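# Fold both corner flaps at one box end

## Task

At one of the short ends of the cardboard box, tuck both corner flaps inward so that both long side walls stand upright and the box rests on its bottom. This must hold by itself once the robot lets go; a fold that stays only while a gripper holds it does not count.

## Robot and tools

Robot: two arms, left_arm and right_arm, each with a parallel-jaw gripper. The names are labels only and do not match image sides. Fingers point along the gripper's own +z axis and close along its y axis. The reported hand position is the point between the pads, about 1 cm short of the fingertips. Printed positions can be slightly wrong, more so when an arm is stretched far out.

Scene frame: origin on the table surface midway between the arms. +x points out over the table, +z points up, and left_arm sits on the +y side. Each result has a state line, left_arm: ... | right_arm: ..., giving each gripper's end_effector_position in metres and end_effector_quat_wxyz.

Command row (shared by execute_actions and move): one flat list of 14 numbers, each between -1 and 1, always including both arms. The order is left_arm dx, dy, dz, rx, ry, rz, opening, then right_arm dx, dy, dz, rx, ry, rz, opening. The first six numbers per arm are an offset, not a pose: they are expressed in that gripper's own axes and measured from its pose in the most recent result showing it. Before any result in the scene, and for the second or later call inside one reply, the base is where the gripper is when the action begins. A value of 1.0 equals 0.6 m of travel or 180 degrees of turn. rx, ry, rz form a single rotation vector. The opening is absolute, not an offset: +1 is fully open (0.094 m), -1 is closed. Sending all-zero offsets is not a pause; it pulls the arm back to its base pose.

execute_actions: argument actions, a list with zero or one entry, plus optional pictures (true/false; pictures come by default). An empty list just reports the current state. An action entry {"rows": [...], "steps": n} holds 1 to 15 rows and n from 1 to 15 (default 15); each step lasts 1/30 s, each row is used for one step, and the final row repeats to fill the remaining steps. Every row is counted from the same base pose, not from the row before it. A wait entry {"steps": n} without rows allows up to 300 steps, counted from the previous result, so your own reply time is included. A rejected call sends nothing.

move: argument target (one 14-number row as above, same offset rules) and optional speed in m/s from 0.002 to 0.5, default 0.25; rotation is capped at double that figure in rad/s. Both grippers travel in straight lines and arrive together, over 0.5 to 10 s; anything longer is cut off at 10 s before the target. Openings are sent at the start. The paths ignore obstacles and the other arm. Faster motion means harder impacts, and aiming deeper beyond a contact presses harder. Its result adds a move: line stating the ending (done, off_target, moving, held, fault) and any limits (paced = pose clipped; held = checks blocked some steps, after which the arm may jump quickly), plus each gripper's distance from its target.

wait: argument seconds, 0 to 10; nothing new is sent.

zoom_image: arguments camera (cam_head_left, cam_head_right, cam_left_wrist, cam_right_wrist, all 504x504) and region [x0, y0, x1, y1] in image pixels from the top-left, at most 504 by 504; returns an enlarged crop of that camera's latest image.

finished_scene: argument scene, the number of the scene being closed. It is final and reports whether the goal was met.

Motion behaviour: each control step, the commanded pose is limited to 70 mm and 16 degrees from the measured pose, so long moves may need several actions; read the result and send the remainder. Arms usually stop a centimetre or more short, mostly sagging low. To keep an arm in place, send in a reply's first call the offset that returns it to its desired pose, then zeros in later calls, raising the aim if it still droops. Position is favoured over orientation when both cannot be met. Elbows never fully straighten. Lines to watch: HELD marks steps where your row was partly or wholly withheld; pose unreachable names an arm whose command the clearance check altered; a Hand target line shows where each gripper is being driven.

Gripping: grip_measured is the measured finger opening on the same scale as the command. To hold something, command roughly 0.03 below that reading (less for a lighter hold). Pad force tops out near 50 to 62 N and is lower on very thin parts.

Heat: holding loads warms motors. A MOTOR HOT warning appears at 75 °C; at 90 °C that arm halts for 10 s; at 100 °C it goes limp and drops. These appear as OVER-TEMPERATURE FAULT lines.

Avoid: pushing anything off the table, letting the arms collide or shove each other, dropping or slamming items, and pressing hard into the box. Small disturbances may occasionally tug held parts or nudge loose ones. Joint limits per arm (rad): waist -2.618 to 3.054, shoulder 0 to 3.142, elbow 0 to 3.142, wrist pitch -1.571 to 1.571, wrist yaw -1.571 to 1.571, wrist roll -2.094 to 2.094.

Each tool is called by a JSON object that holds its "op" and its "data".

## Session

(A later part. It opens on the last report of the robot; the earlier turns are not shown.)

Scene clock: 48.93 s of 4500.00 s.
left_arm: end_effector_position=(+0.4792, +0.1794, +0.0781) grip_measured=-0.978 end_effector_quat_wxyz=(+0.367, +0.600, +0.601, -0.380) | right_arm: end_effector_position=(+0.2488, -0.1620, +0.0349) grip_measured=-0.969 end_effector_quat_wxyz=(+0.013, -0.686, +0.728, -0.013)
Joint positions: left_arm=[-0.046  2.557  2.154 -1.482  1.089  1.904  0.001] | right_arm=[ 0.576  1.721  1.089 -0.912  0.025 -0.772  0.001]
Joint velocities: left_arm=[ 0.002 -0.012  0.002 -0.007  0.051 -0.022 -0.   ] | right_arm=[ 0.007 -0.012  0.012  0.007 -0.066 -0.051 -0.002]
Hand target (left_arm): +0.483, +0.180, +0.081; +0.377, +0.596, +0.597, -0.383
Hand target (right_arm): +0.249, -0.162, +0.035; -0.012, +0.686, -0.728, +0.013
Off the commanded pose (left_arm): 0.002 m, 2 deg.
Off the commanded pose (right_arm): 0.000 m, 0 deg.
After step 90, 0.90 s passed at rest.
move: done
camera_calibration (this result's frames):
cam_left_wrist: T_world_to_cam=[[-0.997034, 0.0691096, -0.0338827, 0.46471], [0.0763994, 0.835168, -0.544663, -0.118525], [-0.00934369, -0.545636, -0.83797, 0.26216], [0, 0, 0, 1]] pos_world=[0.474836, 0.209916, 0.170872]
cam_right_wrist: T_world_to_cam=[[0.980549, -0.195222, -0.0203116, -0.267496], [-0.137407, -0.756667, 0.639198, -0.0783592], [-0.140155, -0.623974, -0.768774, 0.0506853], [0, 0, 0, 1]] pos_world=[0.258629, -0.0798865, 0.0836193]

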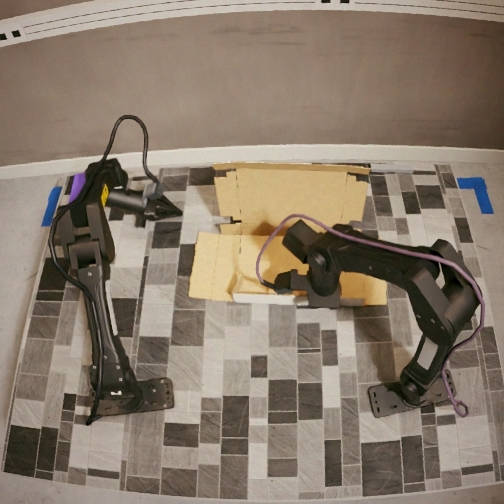

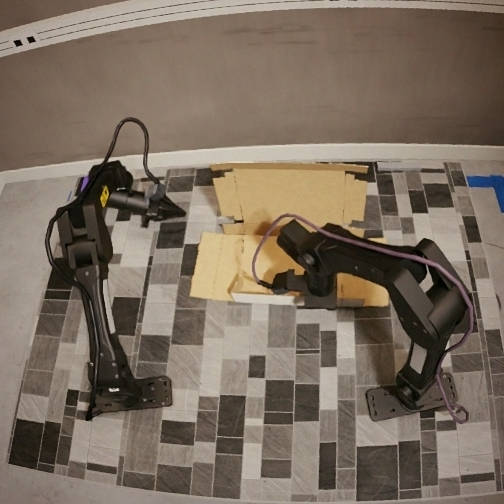

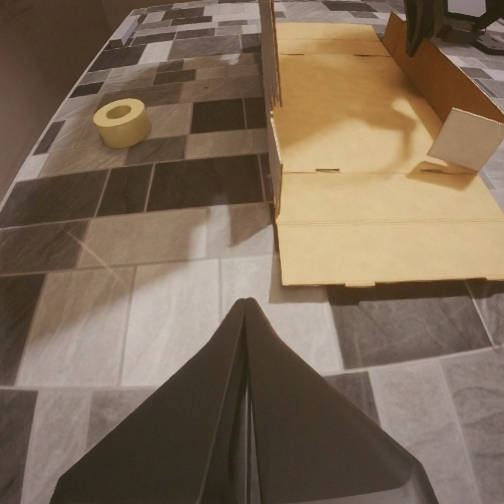

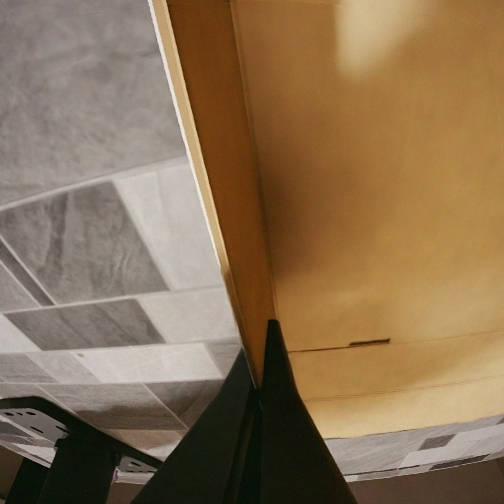

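{"op": "move", "data": {"target": [-0.02,0.012,0.21,0,0,0,-1,0,0,0,0,0,0,-0.99], "speed": 0.15}}

Scene clock: 52.33 s of 4500.00 s.
left_arm: end_effector_position=(+0.4854, +0.0609, +0.0237) grip_measured=-0.978 end_effector_quat_wxyz=(+0.361, +0.604, +0.600, -0.382) | right_arm: end_effector_position=(+0.2489, -0.1619, +0.0349) grip_measured=-0.969 end_effector_quat_wxyz=(+0.013, -0.686, +0.728, -0.013)
Joint positions: left_arm=[-0.3    2.505  1.846 -0.755  1.1    1.37   0.001] | right_arm=[ 0.576  1.721  1.089 -0.912  0.025 -0.772  0.001]
Joint velocities: left_arm=[ 0.007  0.002 -0.017  0.095  0.007 -0.037 -0.   ] | right_arm=[-0.002 -0.002  0.002  0.007  0.022  0.022  0.002]
Hand target (left_arm): +0.484, +0.061, +0.032; +0.365, +0.601, +0.599, -0.383
Hand target (right_arm): +0.249, -0.162, +0.035; -0.013, +0.686, -0.728, +0.013
Off the commanded pose (left_arm): 0.010 m, 1 deg.
Off the commanded pose (right_arm): 0.000 m, 0 deg.
move: done
camera_calibration (this result's frames):
cam_left_wrist: T_world_to_cam=[[-0.996312, 0.0812141, -0.0276831, 0.475995], [0.0833275, 0.838896, -0.537876, -0.0534128], [-0.0204599, -0.538199, -0.842569, 0.157014], [0, 0, 0, 1]] pos_world=[0.481903, 0.0906553, 0.116743]
cam_right_wrist: T_world_to_cam=[[0.980557, -0.195196, -0.0201669, -0.267556], [-0.137595, -0.757177, 0.638553, -0.0782268], [-0.139913, -0.623363, -0.769313, 0.0508696], [0, 0, 0, 1]] pos_world=[0.258708, -0.0797471, 0.0836909]

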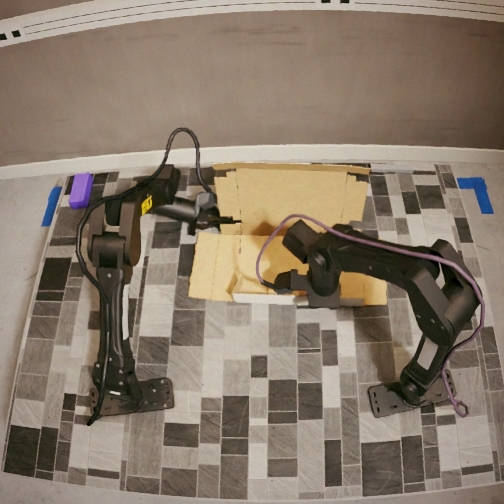

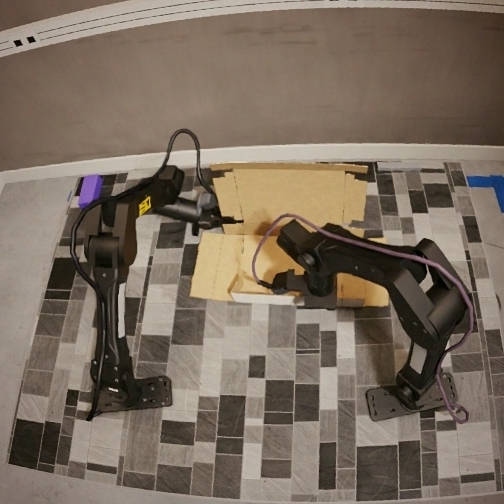

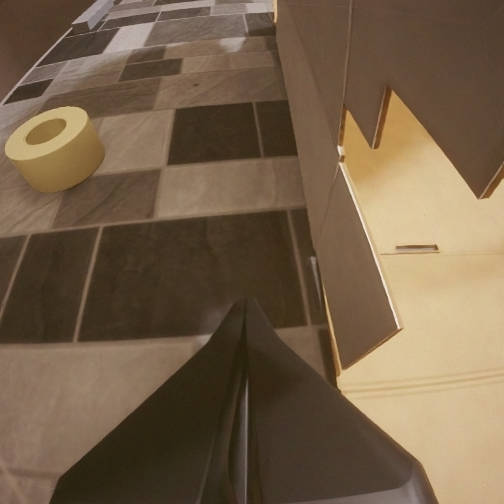

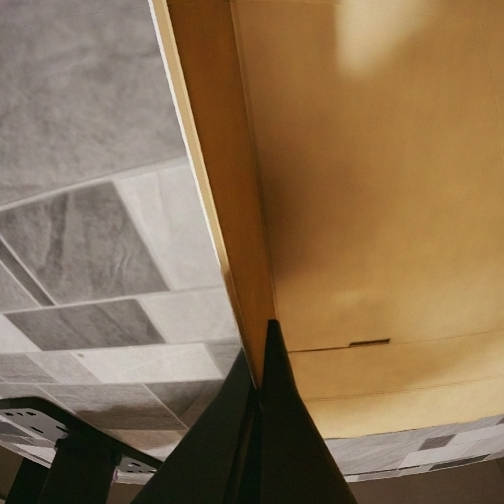

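{"op": "move", "data": {"target": [-0.025,-0.11,-0.008,0,0,0,-1,0,0,0,0,0,0,-0.99], "speed": 0.06}}

Scene clock: 56.30 s of 4500.00 s.
left_arm: end_effector_position=(+0.4306, +0.0667, +0.0312) grip_measured=-0.978 end_effector_quat_wxyz=(+0.363, +0.608, +0.604, -0.366) | right_arm: end_effector_position=(+0.2460, -0.1614, +0.0349) grip_measured=-0.969 end_effector_quat_wxyz=(+0.010, -0.692, +0.721, -0.006)
Joint positions: left_arm=[-0.307  2.268  1.451 -0.552  1.072  1.339  0.001] | right_arm=[ 0.576  1.721  1.089 -0.919  0.012 -0.79   0.001]
Joint velocities: left_arm=[ 0.007 -0.007 -0.022  0.051 -0.022  0.037  0.001] | right_arm=[-0.007 -0.002  0.007 -0.095 -0.007 -0.037 -0.001]
Hand target (left_arm): +0.420, +0.060, +0.039; +0.360, +0.604, +0.599, -0.382
Hand target (right_arm): +0.249, -0.162, +0.035; -0.013, +0.686, -0.728, +0.012
Off the commanded pose (left_arm): 0.016 m, 2 deg.
Off the commanded pose (right_arm): 0.003 m, 1 deg.
move: off_target (left_arm)
camera_calibration (this result's frames):
cam_left_wrist: T_world_to_cam=[[-0.996559, 0.068693, -0.0463812, 0.422725], [0.0827889, 0.851918, -0.517089, -0.0509158], [0.0039926, -0.51915, -0.854674, 0.153941], [0, 0, 0, 1]] pos_world=[0.424871, 0.0942563, 0.124848]
cam_right_wrist: T_world_to_cam=[[0.983632, -0.17681, -0.0347436, -0.261911], [-0.114495, -0.762166, 0.637177, -0.0846391], [-0.139139, -0.622769, -0.769934, 0.0506359], [0, 0, 0, 1]] pos_world=[0.254979, -0.079283, 0.0838167]

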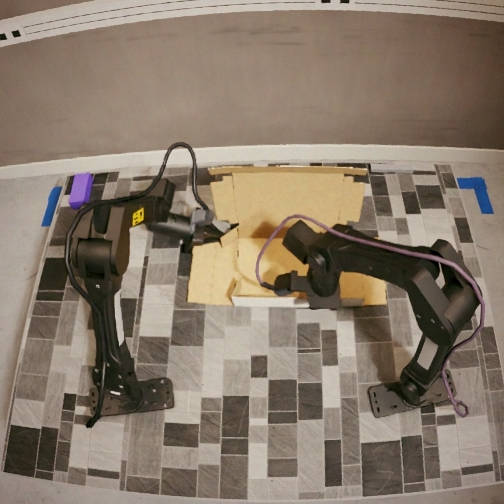

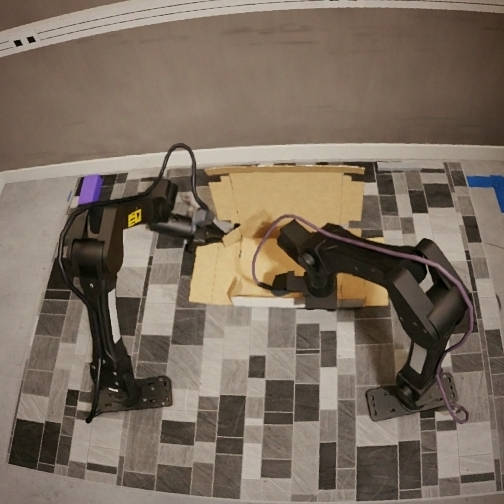

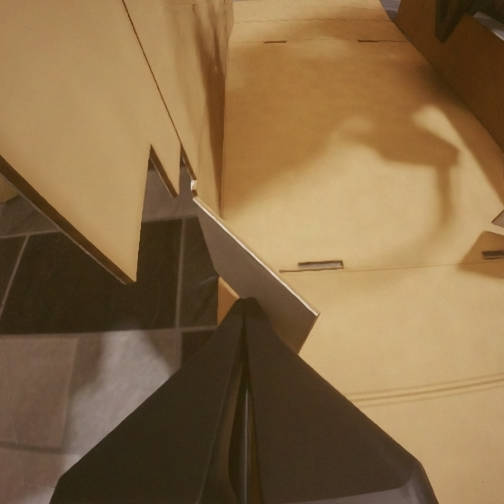

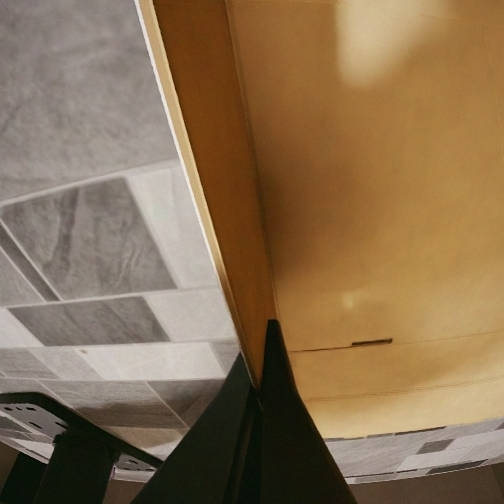

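{"op": "move", "data": {"target": [-0.02,-0.06,0.01,0,0,0,-1,0,0,0,0,0,0,-0.99], "speed": 0.06}}

{"op": "move", "data": {"target": [-0.045,0,0.06,0,0,0,-1,0,0,0,0,0,0,-0.99], "speed": 0.06}}

Scene clock: 59.40 s of 4500.00 s.
left_arm: end_effector_position=(+0.4020, +0.0606, +0.0320) grip_measured=-0.978 end_effector_quat_wxyz=(+0.362, +0.609, +0.608, -0.359) | right_arm: end_effector_position=(+0.2454, -0.1613, +0.0348) grip_measured=-0.969 end_effector_quat_wxyz=(+0.009, -0.694, +0.720, -0.005)
Joint positions: left_arm=[-0.334  2.16   1.271 -0.419  1.05   1.275  0.001] | right_arm=[ 0.576  1.721  1.089 -0.921  0.009 -0.794  0.001]
Joint velocities: left_arm=[-0.012  0.002 -0.007  0.022 -0.037 -0.051  0.   ] | right_arm=[-0.002 -0.017  0.027 -0.066  0.051 -0.081  0.   ]
Hand target (left_arm): +0.395, +0.056, +0.038; +0.362, +0.608, +0.604, -0.366
Hand target (right_arm): +0.246, -0.161, +0.035; -0.010, +0.692, -0.721, +0.006
Off the commanded pose (left_arm): 0.011 m, 1 deg.
Off the commanded pose (right_arm): 0.001 m, 0 deg.
move: off_target (left_arm)
camera_calibration (this result's frames):
cam_left_wrist: T_world_to_cam=[[-0.996721, 0.062054, -0.0519247, 0.395269], [0.0798122, 0.859497, -0.504871, -0.042586], [0.0132998, -0.50736, -0.861632, 0.14735], [0, 0, 0, 1]] pos_world=[0.395412, 0.0868341, 0.125985]
cam_right_wrist: T_world_to_cam=[[0.984323, -0.172236, -0.0379821, -0.260565], [-0.108936, -0.763058, 0.637083, -0.0861877], [-0.138711, -0.622958, -0.769859, 0.0504137], [0, 0, 0, 1]] pos_world=[0.254084, -0.0792393, 0.0838234]

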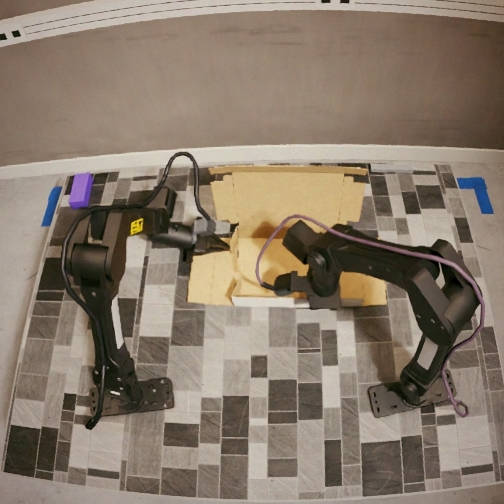

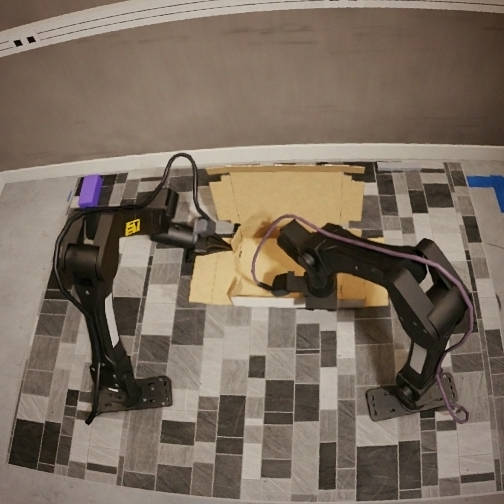

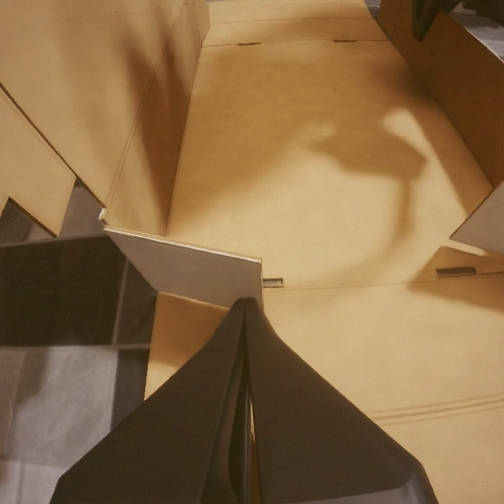

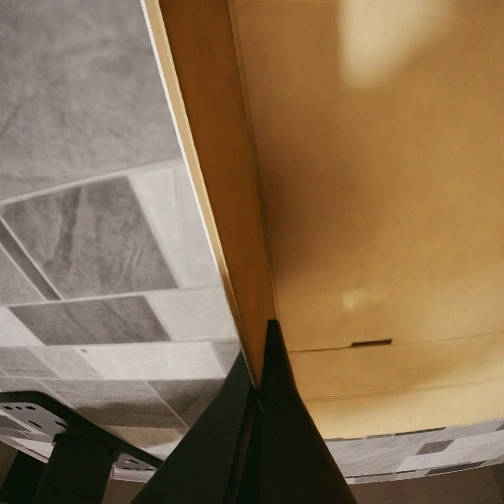

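Scene clock: 60.50 s of 4500.00 s.
left_arm: end_effector_position=(+0.4071, +0.0244, +0.0322) grip_measured=-0.978 end_effector_quat_wxyz=(+0.357, +0.607, +0.617, -0.350) | right_arm: end_effector_position=(+0.2448, -0.1627, +0.0348) grip_measured=-0.969 end_effector_quat_wxyz=(+0.006, -0.687, +0.727, -0.006)
Joint positions: left_arm=[-0.429  2.16   1.271 -0.267  0.994  1.089  0.001] | right_arm=[ 0.576  1.721  1.089 -0.926  0.013 -0.773  0.001]
Joint velocities: left_arm=[-0.012  0.002 -0.002  0.037 -0.051 -0.11  -0.002] | right_arm=[ 0.002  0.002 -0.022 -0.022  0.007  0.022 -0.   ]
Hand target (left_arm): +0.401, +0.016, +0.038; +0.361, +0.610, +0.608, -0.359
Hand target (right_arm): +0.245, -0.161, +0.035; -0.009, +0.694, -0.720, +0.005
Off the commanded pose (left_arm): 0.012 m, 2 deg.
Off the commanded pose (right_arm): 0.001 m, 1 deg.
move: off_target (left_arm)
camera_calibration (this result's frames):
cam_left_wrist: T_world_to_cam=[[-0.99777, 0.0470669, -0.0473292, 0.403307], [0.0641809, 0.871273, -0.486584, -0.00632464], [0.0183346, -0.488536, -0.872351, 0.126922], [0, 0, 0, 1]] pos_world=[0.400487, 0.0485343, 0.126732]
cam_right_wrist: T_world_to_cam=[[0.980417, -0.193115, -0.0385745, -0.262659], [-0.12385, -0.756934, 0.641648, -0.0827819], [-0.153111, -0.624305, -0.766029, 0.0526585], [0, 0, 0, 1]] pos_world=[0.255325, -0.080509, 0.0833228]

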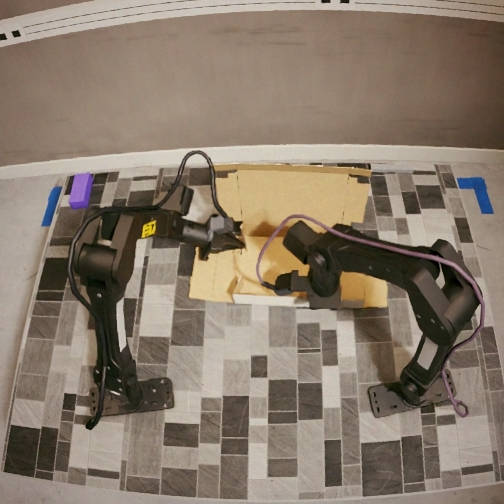

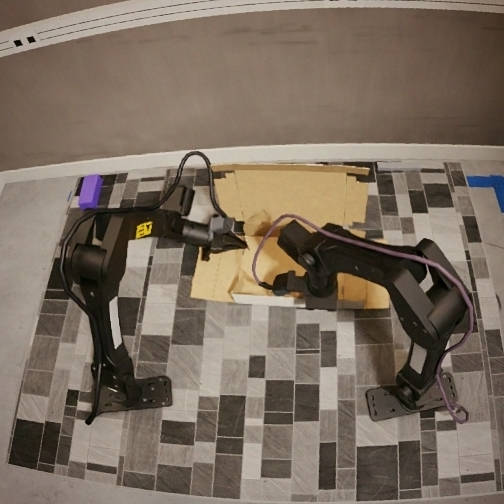

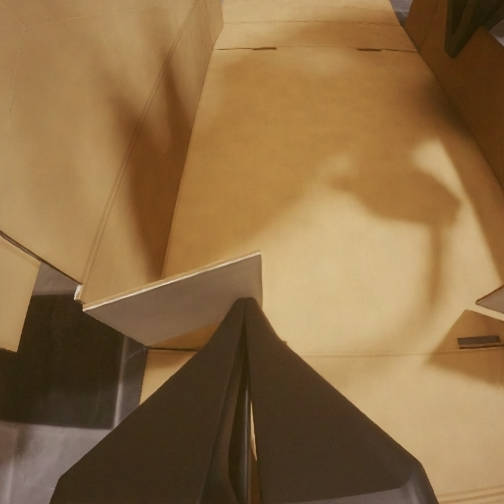

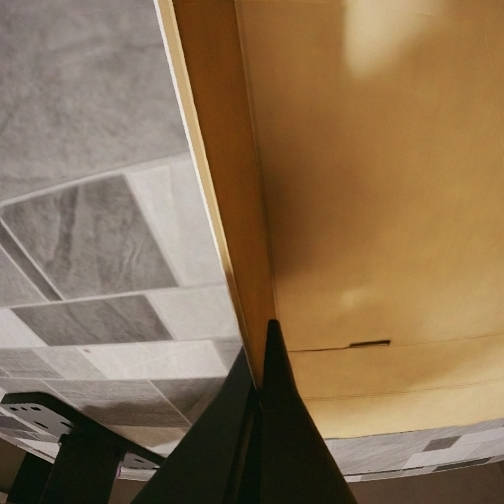

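Retreat and release.

{"op": "move", "data": {"target": [-0.03,-0.08,-0.2,0,0,0,-1,0,0,0,0,0,0,0], "speed": 0.2}}

{"op": "move", "data": {"target": [-0.03,0,-0.03,0,0,0,-1,0.05,0,-0.15,0,0,0,0], "speed": 0.2}}

Scene clock: 64.00 s of 4500.00 s.
left_arm: end_effector_position=(+0.3554, +0.1188, +0.1006) grip_measured=-0.978 end_effector_quat_wxyz=(+0.351, +0.608, +0.623, -0.345) | right_arm: end_effector_position=(+0.2448, -0.1627, +0.0348) grip_measured=-0.002 end_effector_quat_wxyz=(+0.006, -0.686, +0.728, -0.007)
Joint positions: left_arm=[-0.193  1.884  1.206 -0.851  1.028  1.519  0.001] | right_arm=[ 0.576  1.721  1.089 -0.926  0.013 -0.772  0.047]
Joint velocities: left_arm=[-0.007 -0.007  0.002 -0.081  0.051 -0.037  0.001] | right_arm=[ 0.002  0.002 -0.012 -0.037  0.066 -0.022 -0.   ]
Hand target (left_arm): +0.357, +0.118, +0.108; +0.359, +0.606, +0.618, -0.349
Hand target (right_arm): +0.245, -0.163, +0.035; -0.006, +0.687, -0.727, +0.006
Off the commanded pose (left_arm): 0.007 m, 1 deg.
Off the commanded pose (right_arm): 0.000 m, 0 deg.
move: done
camera_calibration (this result's frames):
cam_left_wrist: T_world_to_cam=[[-0.998305, 0.0410555, -0.0412504, 0.350802], [0.0556551, 0.880719, -0.470358, -0.0516923], [0.0170192, -0.471857, -0.881511, 0.233042], [0, 0, 0, 1]] pos_world=[0.349118, 0.141087, 0.195586]
cam_right_wrist: T_world_to_cam=[[0.980056, -0.194999, -0.0382722, -0.262942], [-0.125463, -0.756537, 0.641803, -0.0823606], [-0.154105, -0.624202, -0.765914, 0.0528913], [0, 0, 0, 1]] pos_world=[0.255516, -0.0805674, 0.083306]

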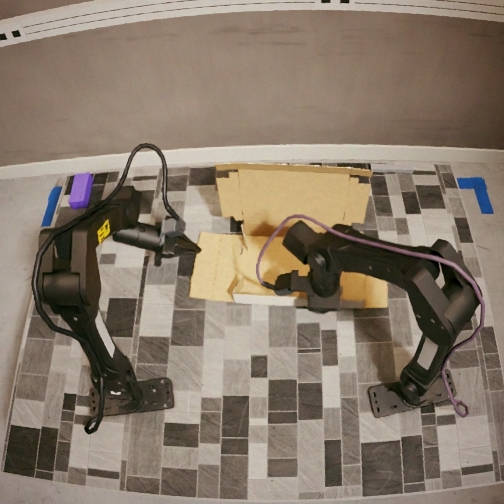

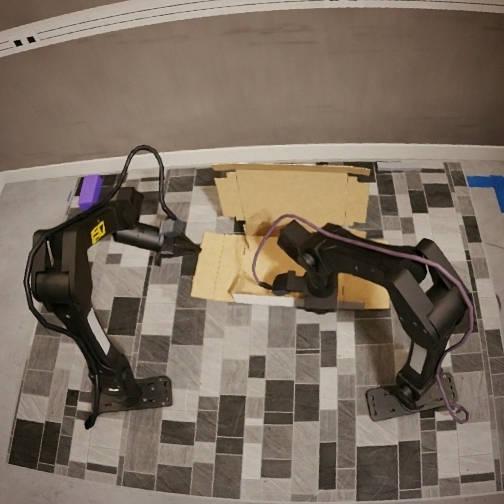

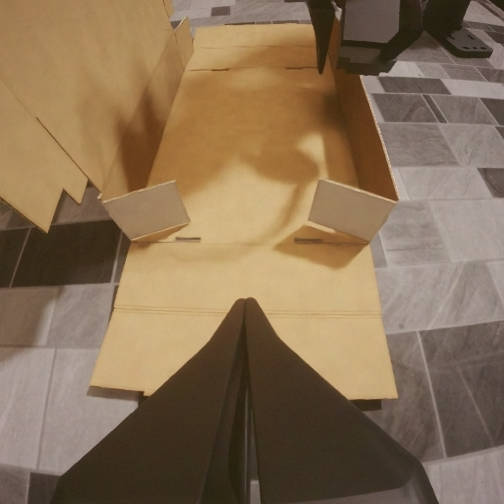

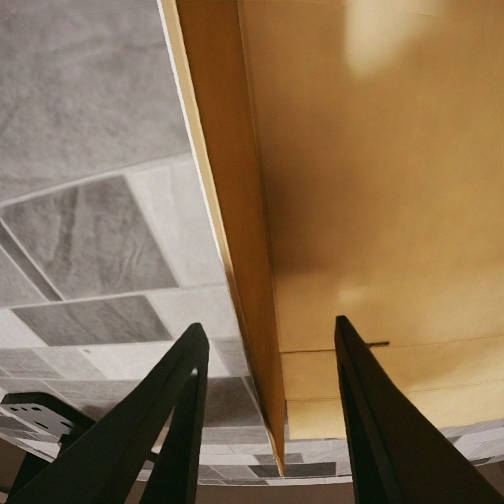

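Scene clock: 65.17 s of 4500.00 s.
left_arm: end_effector_position=(+0.3489, +0.1224, +0.1111) grip_measured=-0.978 end_effector_quat_wxyz=(+0.337, +0.602, +0.630, -0.356) | right_arm: end_effector_position=(+0.2361, -0.1936, +0.1173) grip_measured=-0.002 end_effector_quat_wxyz=(-0.000, -0.685, +0.729, -0.006)
Joint positions: left_arm=[-0.183  1.874  1.24  -0.957  1.025  1.543  0.001] | right_arm=[ 0.513  1.561  1.254 -1.263  0.013 -0.832  0.047]
Joint velocities: left_arm=[ 0.007  0.007  0.002  0.007 -0.037 -0.022 -0.001] | right_arm=[ 0.002  0.007  0.007 -0.037  0.081  0.007 -0.   ]
Hand target (left_arm): +0.354, +0.125, +0.125; +0.351, +0.607, +0.624, -0.345
Hand target (right_arm): +0.239, -0.193, +0.124; -0.006, +0.686, -0.728, +0.006
Off the commanded pose (left_arm): 0.016 m, 2 deg.
Off the commanded pose (right_arm): 0.009 m, 1 deg.
move: off_target (left_arm)
camera_calibration (this result's frames):
cam_left_wrist: T_world_to_cam=[[-0.999048, 0.0436165, -0.000670138, 0.339973], [0.0388317, 0.882243, -0.46919, -0.0439898], [-0.0198732, -0.468769, -0.883097, 0.256811], [0, 0, 0, 1]] pos_world=[0.346461, 0.144366, 0.206377]
cam_right_wrist: T_world_to_cam=[[0.979126, -0.197988, -0.0459693, -0.256743], [-0.121274, -0.750565, 0.649572, -0.160437], [-0.16311, -0.630438, -0.758909, 0.0955316], [0, 0, 0, 1]] pos_world=[0.247509, -0.111024, 0.164913]

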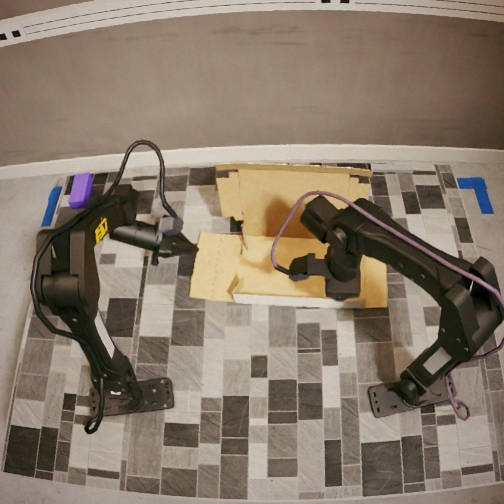

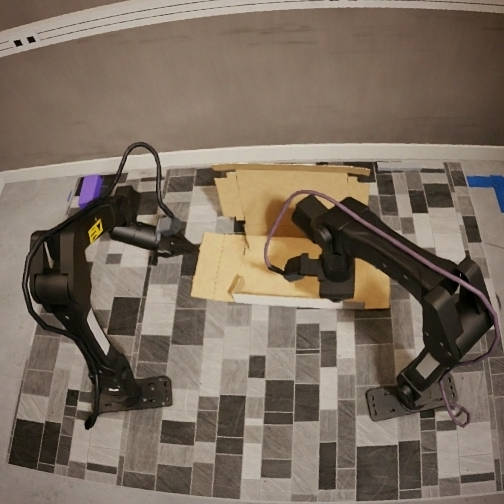

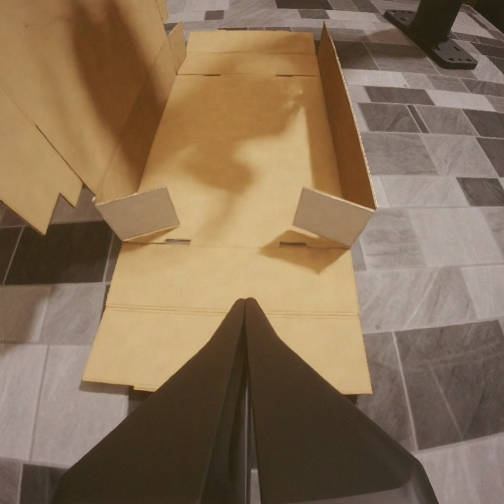

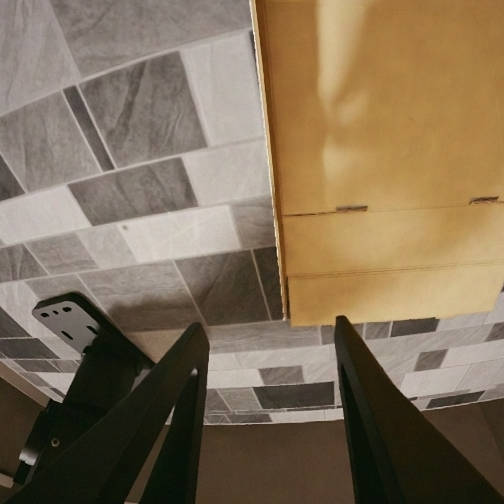

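{"op": "wait", "data": {"seconds": 8}}

{"op": "zoom_image", "data": {"camera": "cam_left_wrist", "region": [60, 130, 420, 300]}}

{"op": "zoom_image", "data": {"camera": "cam_head_left", "region": [180, 200, 320, 320]}}

Scene clock: 74.73 s of 4500.00 s.
left_arm: end_effector_position=(+0.3487, +0.1224, +0.1111) grip_measured=-0.978 end_effector_quat_wxyz=(+0.337, +0.602, +0.630, -0.357) | right_arm: end_effector_position=(+0.2358, -0.1938, +0.1173) grip_measured=-0.002 end_effector_quat_wxyz=(-0.001, -0.685, +0.728, -0.006)
Joint positions: left_arm=[-0.183  1.874  1.24  -0.958  1.025  1.543  0.001] | right_arm=[ 0.513  1.561  1.254 -1.265  0.013 -0.832  0.047]
Joint velocities: left_arm=[ 0.007 -0.002 -0.007 -0.066  0.066  0.037 -0.   ] | right_arm=[-0.017 -0.017 -0.007  0.022 -0.022 -0.11  -0.001]
Hand target (left_arm): +0.354, +0.125, +0.125; +0.351, +0.607, +0.624, -0.345
Hand target (right_arm): +0.239, -0.193, +0.124; -0.006, +0.686, -0.728, +0.006
Off the commanded pose (left_arm): 0.016 m, 2 deg.
Off the commanded pose (right_arm): 0.009 m, 1 deg.
Steps of this call (steps 1 to 90: nothing new was sent; then 6.57 s passed at rest). Readings (end_effector_position):
1: left_arm (+0.3488, +0.1224, +0.1111) | right_arm (+0.2361, -0.1936, +0.1173)
2: left_arm (+0.3488, +0.1224, +0.1111) | right_arm (+0.2360, -0.1937, +0.1173)
4: left_arm (+0.3488, +0.1224, +0.1111) | right_arm (+0.2359, -0.1938, +0.1173)
8: left_arm (+0.3487, +0.1224, +0.1111) | right_arm (+0.2358, -0.1938, +0.1173)
90: the state above
camera_calibration (this result's frames):
cam_left_wrist: T_world_to_cam=[[-0.99904, 0.0438143, -0.000233965, 0.339773], [0.0388014, 0.882232, -0.469213, -0.0439685], [-0.0203518, -0.468771, -0.883085, 0.256977], [0, 0, 0, 1]] pos_world=[0.346383, 0.144367, 0.206381]
cam_right_wrist: T_world_to_cam=[[0.979146, -0.197659, -0.0469477, -0.256327], [-0.120212, -0.749988, 0.650436, -0.160891], [-0.163775, -0.631228, -0.758109, 0.0952437], [0, 0, 0, 1]] pos_world=[0.247239, -0.111211, 0.164821]

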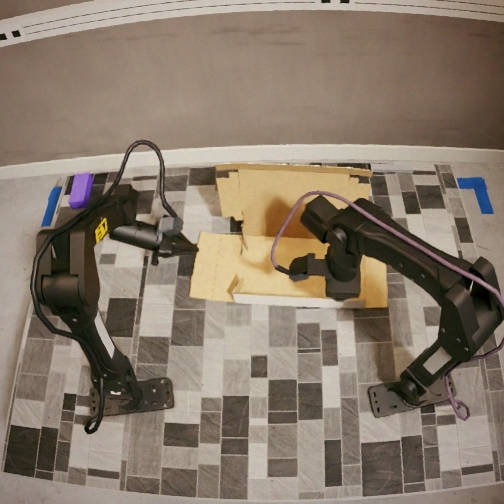

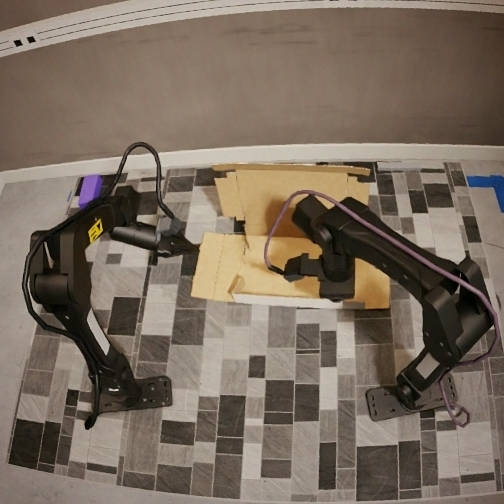

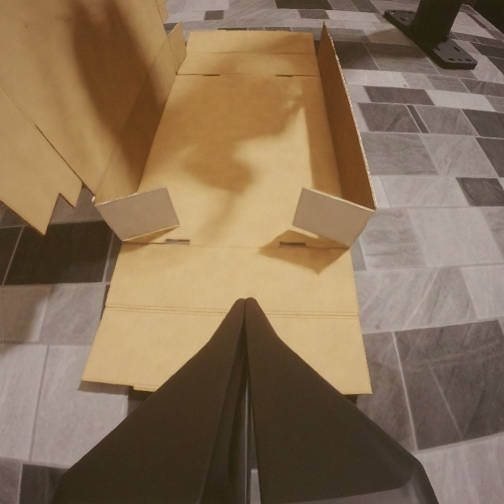

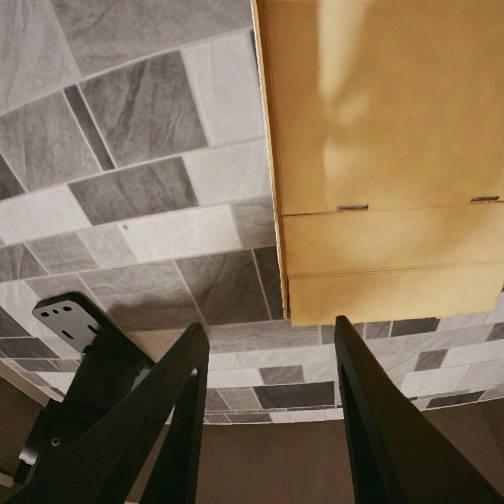

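Region (60, 130, 420, 300) of cam_left_wrist's 504x504 image, scaled by 1.400, with more detail than that image has; it fills the top 238 rows of this view, and the rest is white.

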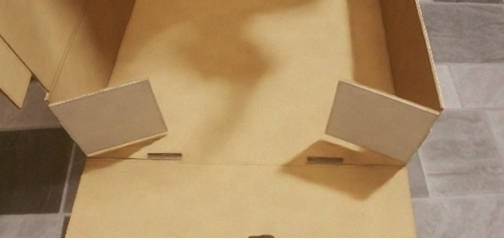

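Region (180, 200, 320, 320) of cam_head_left's 504x504 image, scaled by 3.600, with more detail than that image has; it fills the top 432 rows of this view, and the rest is white.

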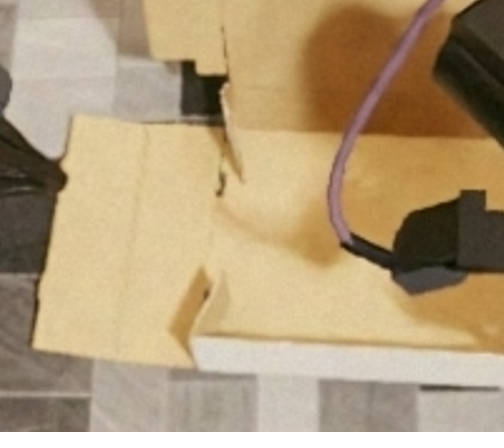

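{"op": "move", "data": {"target": [0.12,0.08,0.085,0,0,0,-1,-0.28,-0.11,0,0,0,0.5,-1], "speed": 0.3}}

Scene clock: 81.47 s of 4500.00 s.
left_arm: end_effector_position=(+0.3875, +0.1212, +0.0229) grip_measured=-0.978 end_effector_quat_wxyz=(+0.333, +0.600, +0.633, -0.358) | right_arm: end_effector_position=(+0.3154, -0.0351, +0.1187) grip_measured=-0.982 end_effector_quat_wxyz=(+0.005, +0.028, +1.000, -0.004)
Joint positions: left_arm=[-0.188  2.168  1.286 -0.706  1.021  1.527  0.001] | right_arm=[ 0.684  2.262  2.201 -1.511  0.013  0.904  0.001]
Joint velocities: left_arm=[ 0.002 -0.012 -0.012  0.037  0.066  0.037 -0.   ] | right_arm=[ 0.002  0.022 -0.017  0.022 -0.007 -0.037 -0.   ]
Hand target (left_arm): +0.395, +0.118, +0.021; +0.336, +0.602, +0.630, -0.357
Hand target (right_arm): +0.315, -0.032, +0.119; +0.005, +0.030, +1.000, -0.006
Off the commanded pose (left_arm): 0.007 m, 1 deg.
Off the commanded pose (right_arm): 0.007 m, 0 deg.
After step 90, 0.43 s passed at rest.
move: done
camera_calibration (this result's frames):
cam_left_wrist: T_world_to_cam=[[-0.999139, 0.0404832, 0.00902312, 0.378762], [0.0316064, 0.884009, -0.466399, -0.0832829], [-0.0268579, -0.465713, -0.884528, 0.181415], [0, 0, 0, 1]] pos_world=[0.385941, 0.142777, 0.118206]
cam_right_wrist: T_world_to_cam=[[-0.191873, -0.980198, -0.0489593, 0.0393471], [-0.763567, 0.117755, 0.634901, 0.201953], [-0.616563, 0.159204, -0.771041, 0.381626], [0, 0, 0, 1]] pos_world=[0.397051, -0.0459693, 0.167956]

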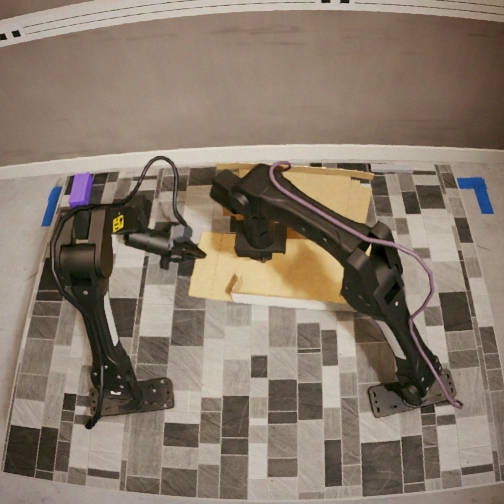

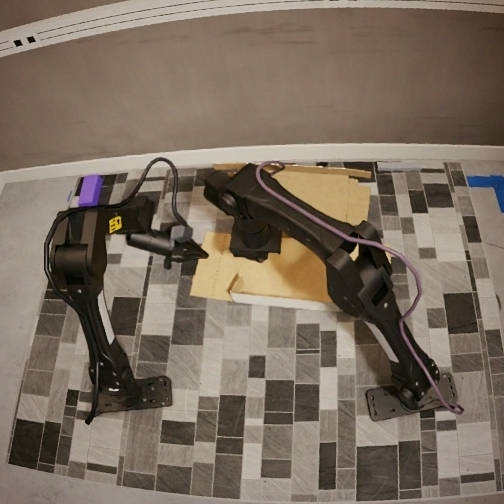

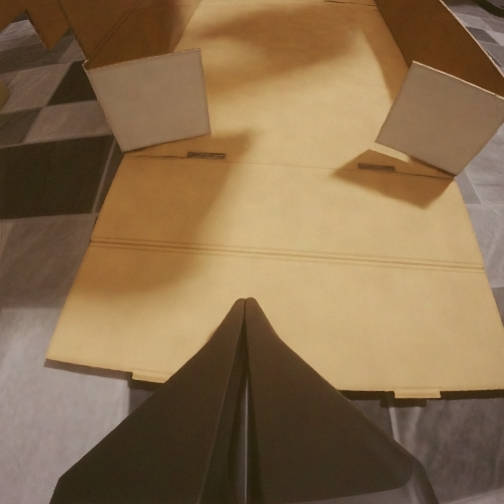

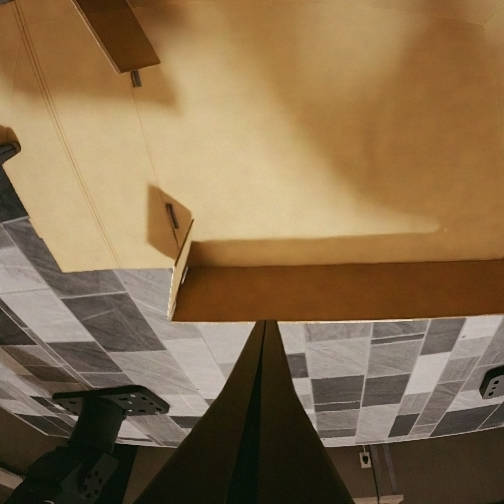

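{"op": "move", "data": {"target": [0.03,0,0.014,0,0,0,-1,0.04,0.015,0.135,0,0,0,-1], "speed": 0.12}}

{"op": "move", "data": {"target": [0.008,0,0.004,0,0,0,-1,0.01,0.07,0,0,0,0,-1], "speed": 0.05}}

Scene clock: 85.50 s of 4500.00 s.
left_arm: end_effector_position=(+0.3919, +0.1200, +0.0198) grip_measured=-0.978 end_effector_quat_wxyz=(+0.346, +0.602, +0.626, -0.356) | right_arm: end_effector_position=(+0.2994, -0.0223, +0.0389) grip_measured=-0.982 end_effector_quat_wxyz=(+0.007, +0.026, +1.000, -0.001)
Joint positions: left_arm=[-0.187  2.184  1.286 -0.67   1.039  1.533  0.001] | right_arm=[ 0.731  2.244  1.854 -1.174  0.013  0.947  0.001]
Joint velocities: left_arm=[-0.007 -0.017 -0.012 -0.022  0.037  0.066 -0.001] | right_arm=[ 0.002 -0.002 -0.012  0.037 -0.081  0.022 -0.001]
Hand target (left_arm): +0.386, +0.124, +0.004; +0.333, +0.600, +0.633, -0.358
Hand target (right_arm): +0.294, -0.025, +0.037; +0.005, +0.028, +1.000, -0.005
Off the commanded pose (left_arm): 0.018 m, 2 deg.
Off the commanded pose (right_arm): 0.008 m, 0 deg.
move: off_target (left_arm)
camera_calibration (this result's frames):
cam_left_wrist: T_world_to_cam=[[-0.998997, 0.0419176, -0.0157341, 0.383479], [0.0443188, 0.875841, -0.48056, -0.0875432], [-0.00636339, -0.480775, -0.876821, 0.171949], [0, 0, 0, 1]] pos_world=[0.388068, 0.143268, 0.114732]
cam_right_wrist: T_world_to_cam=[[-0.187871, -0.980606, -0.05583, 0.0439718], [-0.767125, 0.110999, 0.631822, 0.239976], [-0.613371, 0.16153, -0.7731, 0.307376], [0, 0, 0, 1]] pos_world=[0.380888, -0.0331682, 0.0884654]

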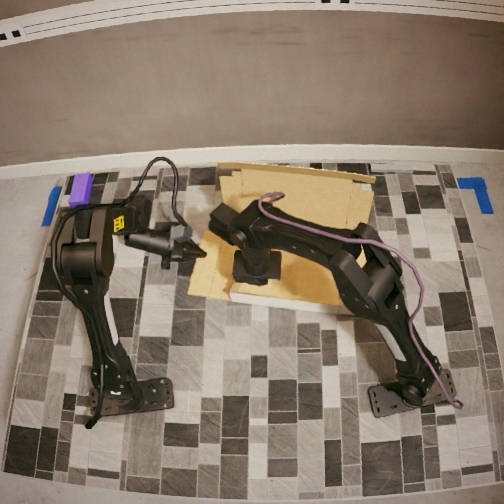

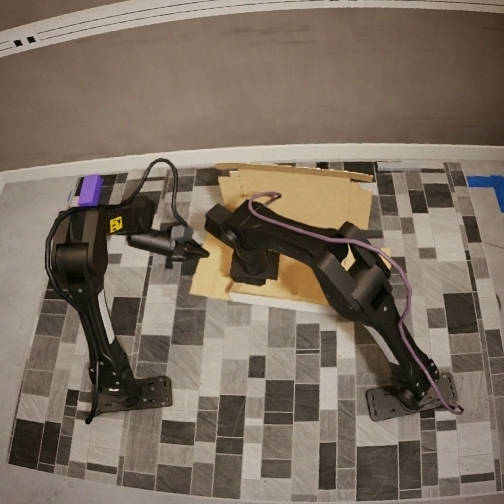

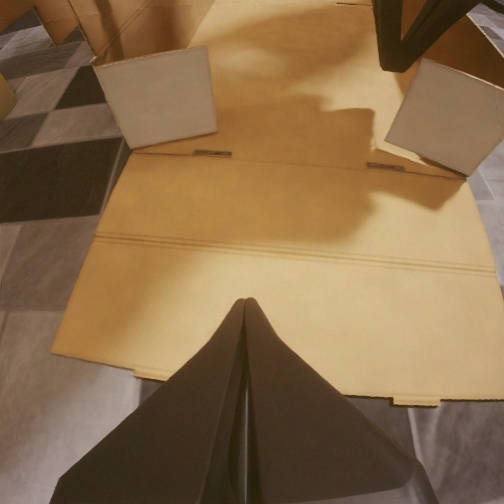

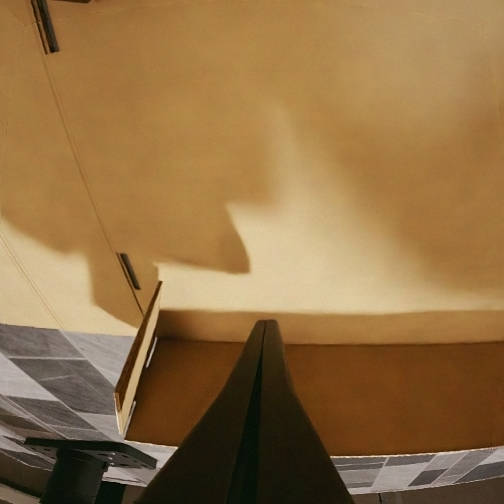

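Scene clock: 86.63 s of 4500.00 s.
left_arm: end_effector_position=(+0.3936, +0.1199, +0.0201) grip_measured=-0.978 end_effector_quat_wxyz=(+0.349, +0.603, +0.624, -0.353) | right_arm: end_effector_position=(+0.2976, +0.0150, +0.0390) grip_measured=-0.982 end_effector_quat_wxyz=(+0.007, +0.025, +1.000, -0.001)
Joint positions: left_arm=[-0.187  2.184  1.286 -0.659  1.04   1.533  0.001] | right_arm=[ 0.784  2.377  2.082 -1.269  0.013  0.997  0.001]
Joint velocities: left_arm=[ 0.012 -0.017 -0.007 -0.007 -0.007  0.007 -0.001] | right_arm=[-0.007  0.002 -0.002 -0.066  0.066 -0.007  0.   ]
Hand target (left_arm): +0.392, +0.120, +0.014; +0.346, +0.602, +0.626, -0.356
Hand target (right_arm): +0.296, +0.020, +0.039; +0.008, +0.026, +1.000, -0.001
Off the commanded pose (left_arm): 0.006 m, 1 deg.
Off the commanded pose (right_arm): 0.005 m, 0 deg.
move: done
camera_calibration (this result's frames):
cam_left_wrist: T_world_to_cam=[[-0.998771, 0.0418991, -0.0264705, 0.38533], [0.0494696, 0.875122, -0.481368, -0.0893088], [0.00299602, -0.482086, -0.876119, 0.168572], [0, 0, 0, 1]] pos_world=[0.38877, 0.143277, 0.114899]
cam_right_wrist: T_world_to_cam=[[-0.184852, -0.981117, -0.0569068, 0.079313], [-0.767681, 0.108001, 0.631665, 0.234541], [-0.613592, 0.160451, -0.77315, 0.300412], [0, 0, 0, 1]] pos_world=[0.379045, 0.00428313, 0.0886259]

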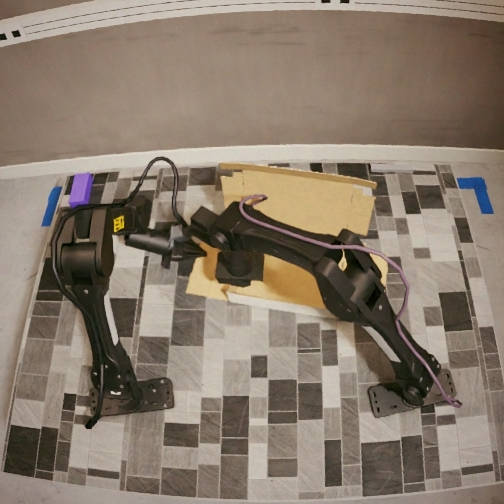

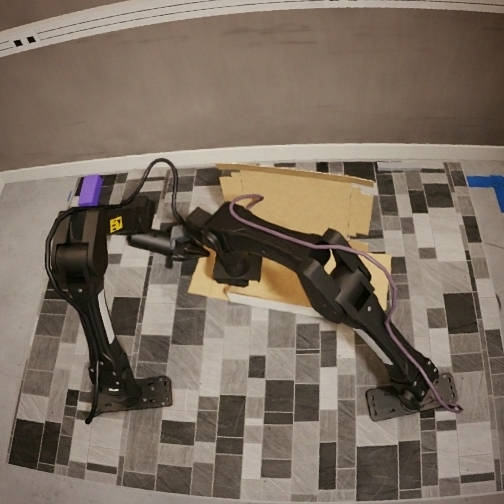

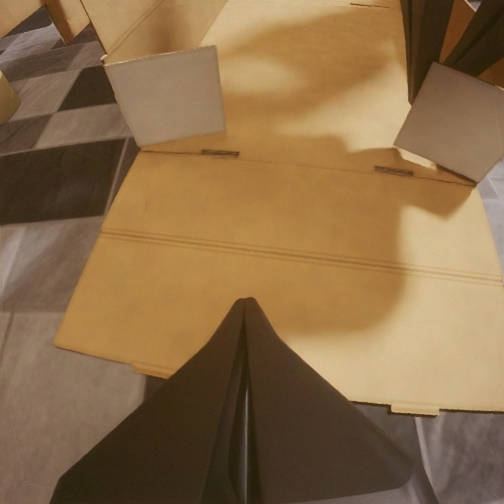

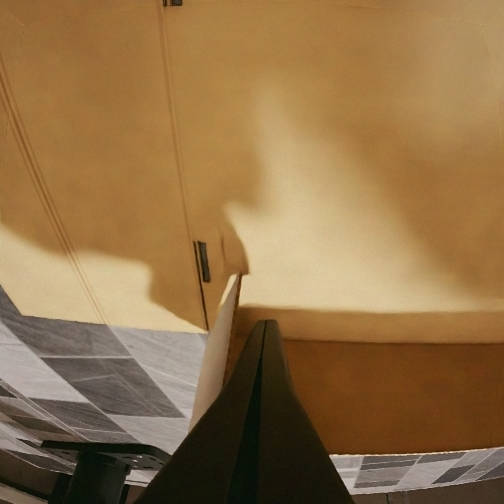

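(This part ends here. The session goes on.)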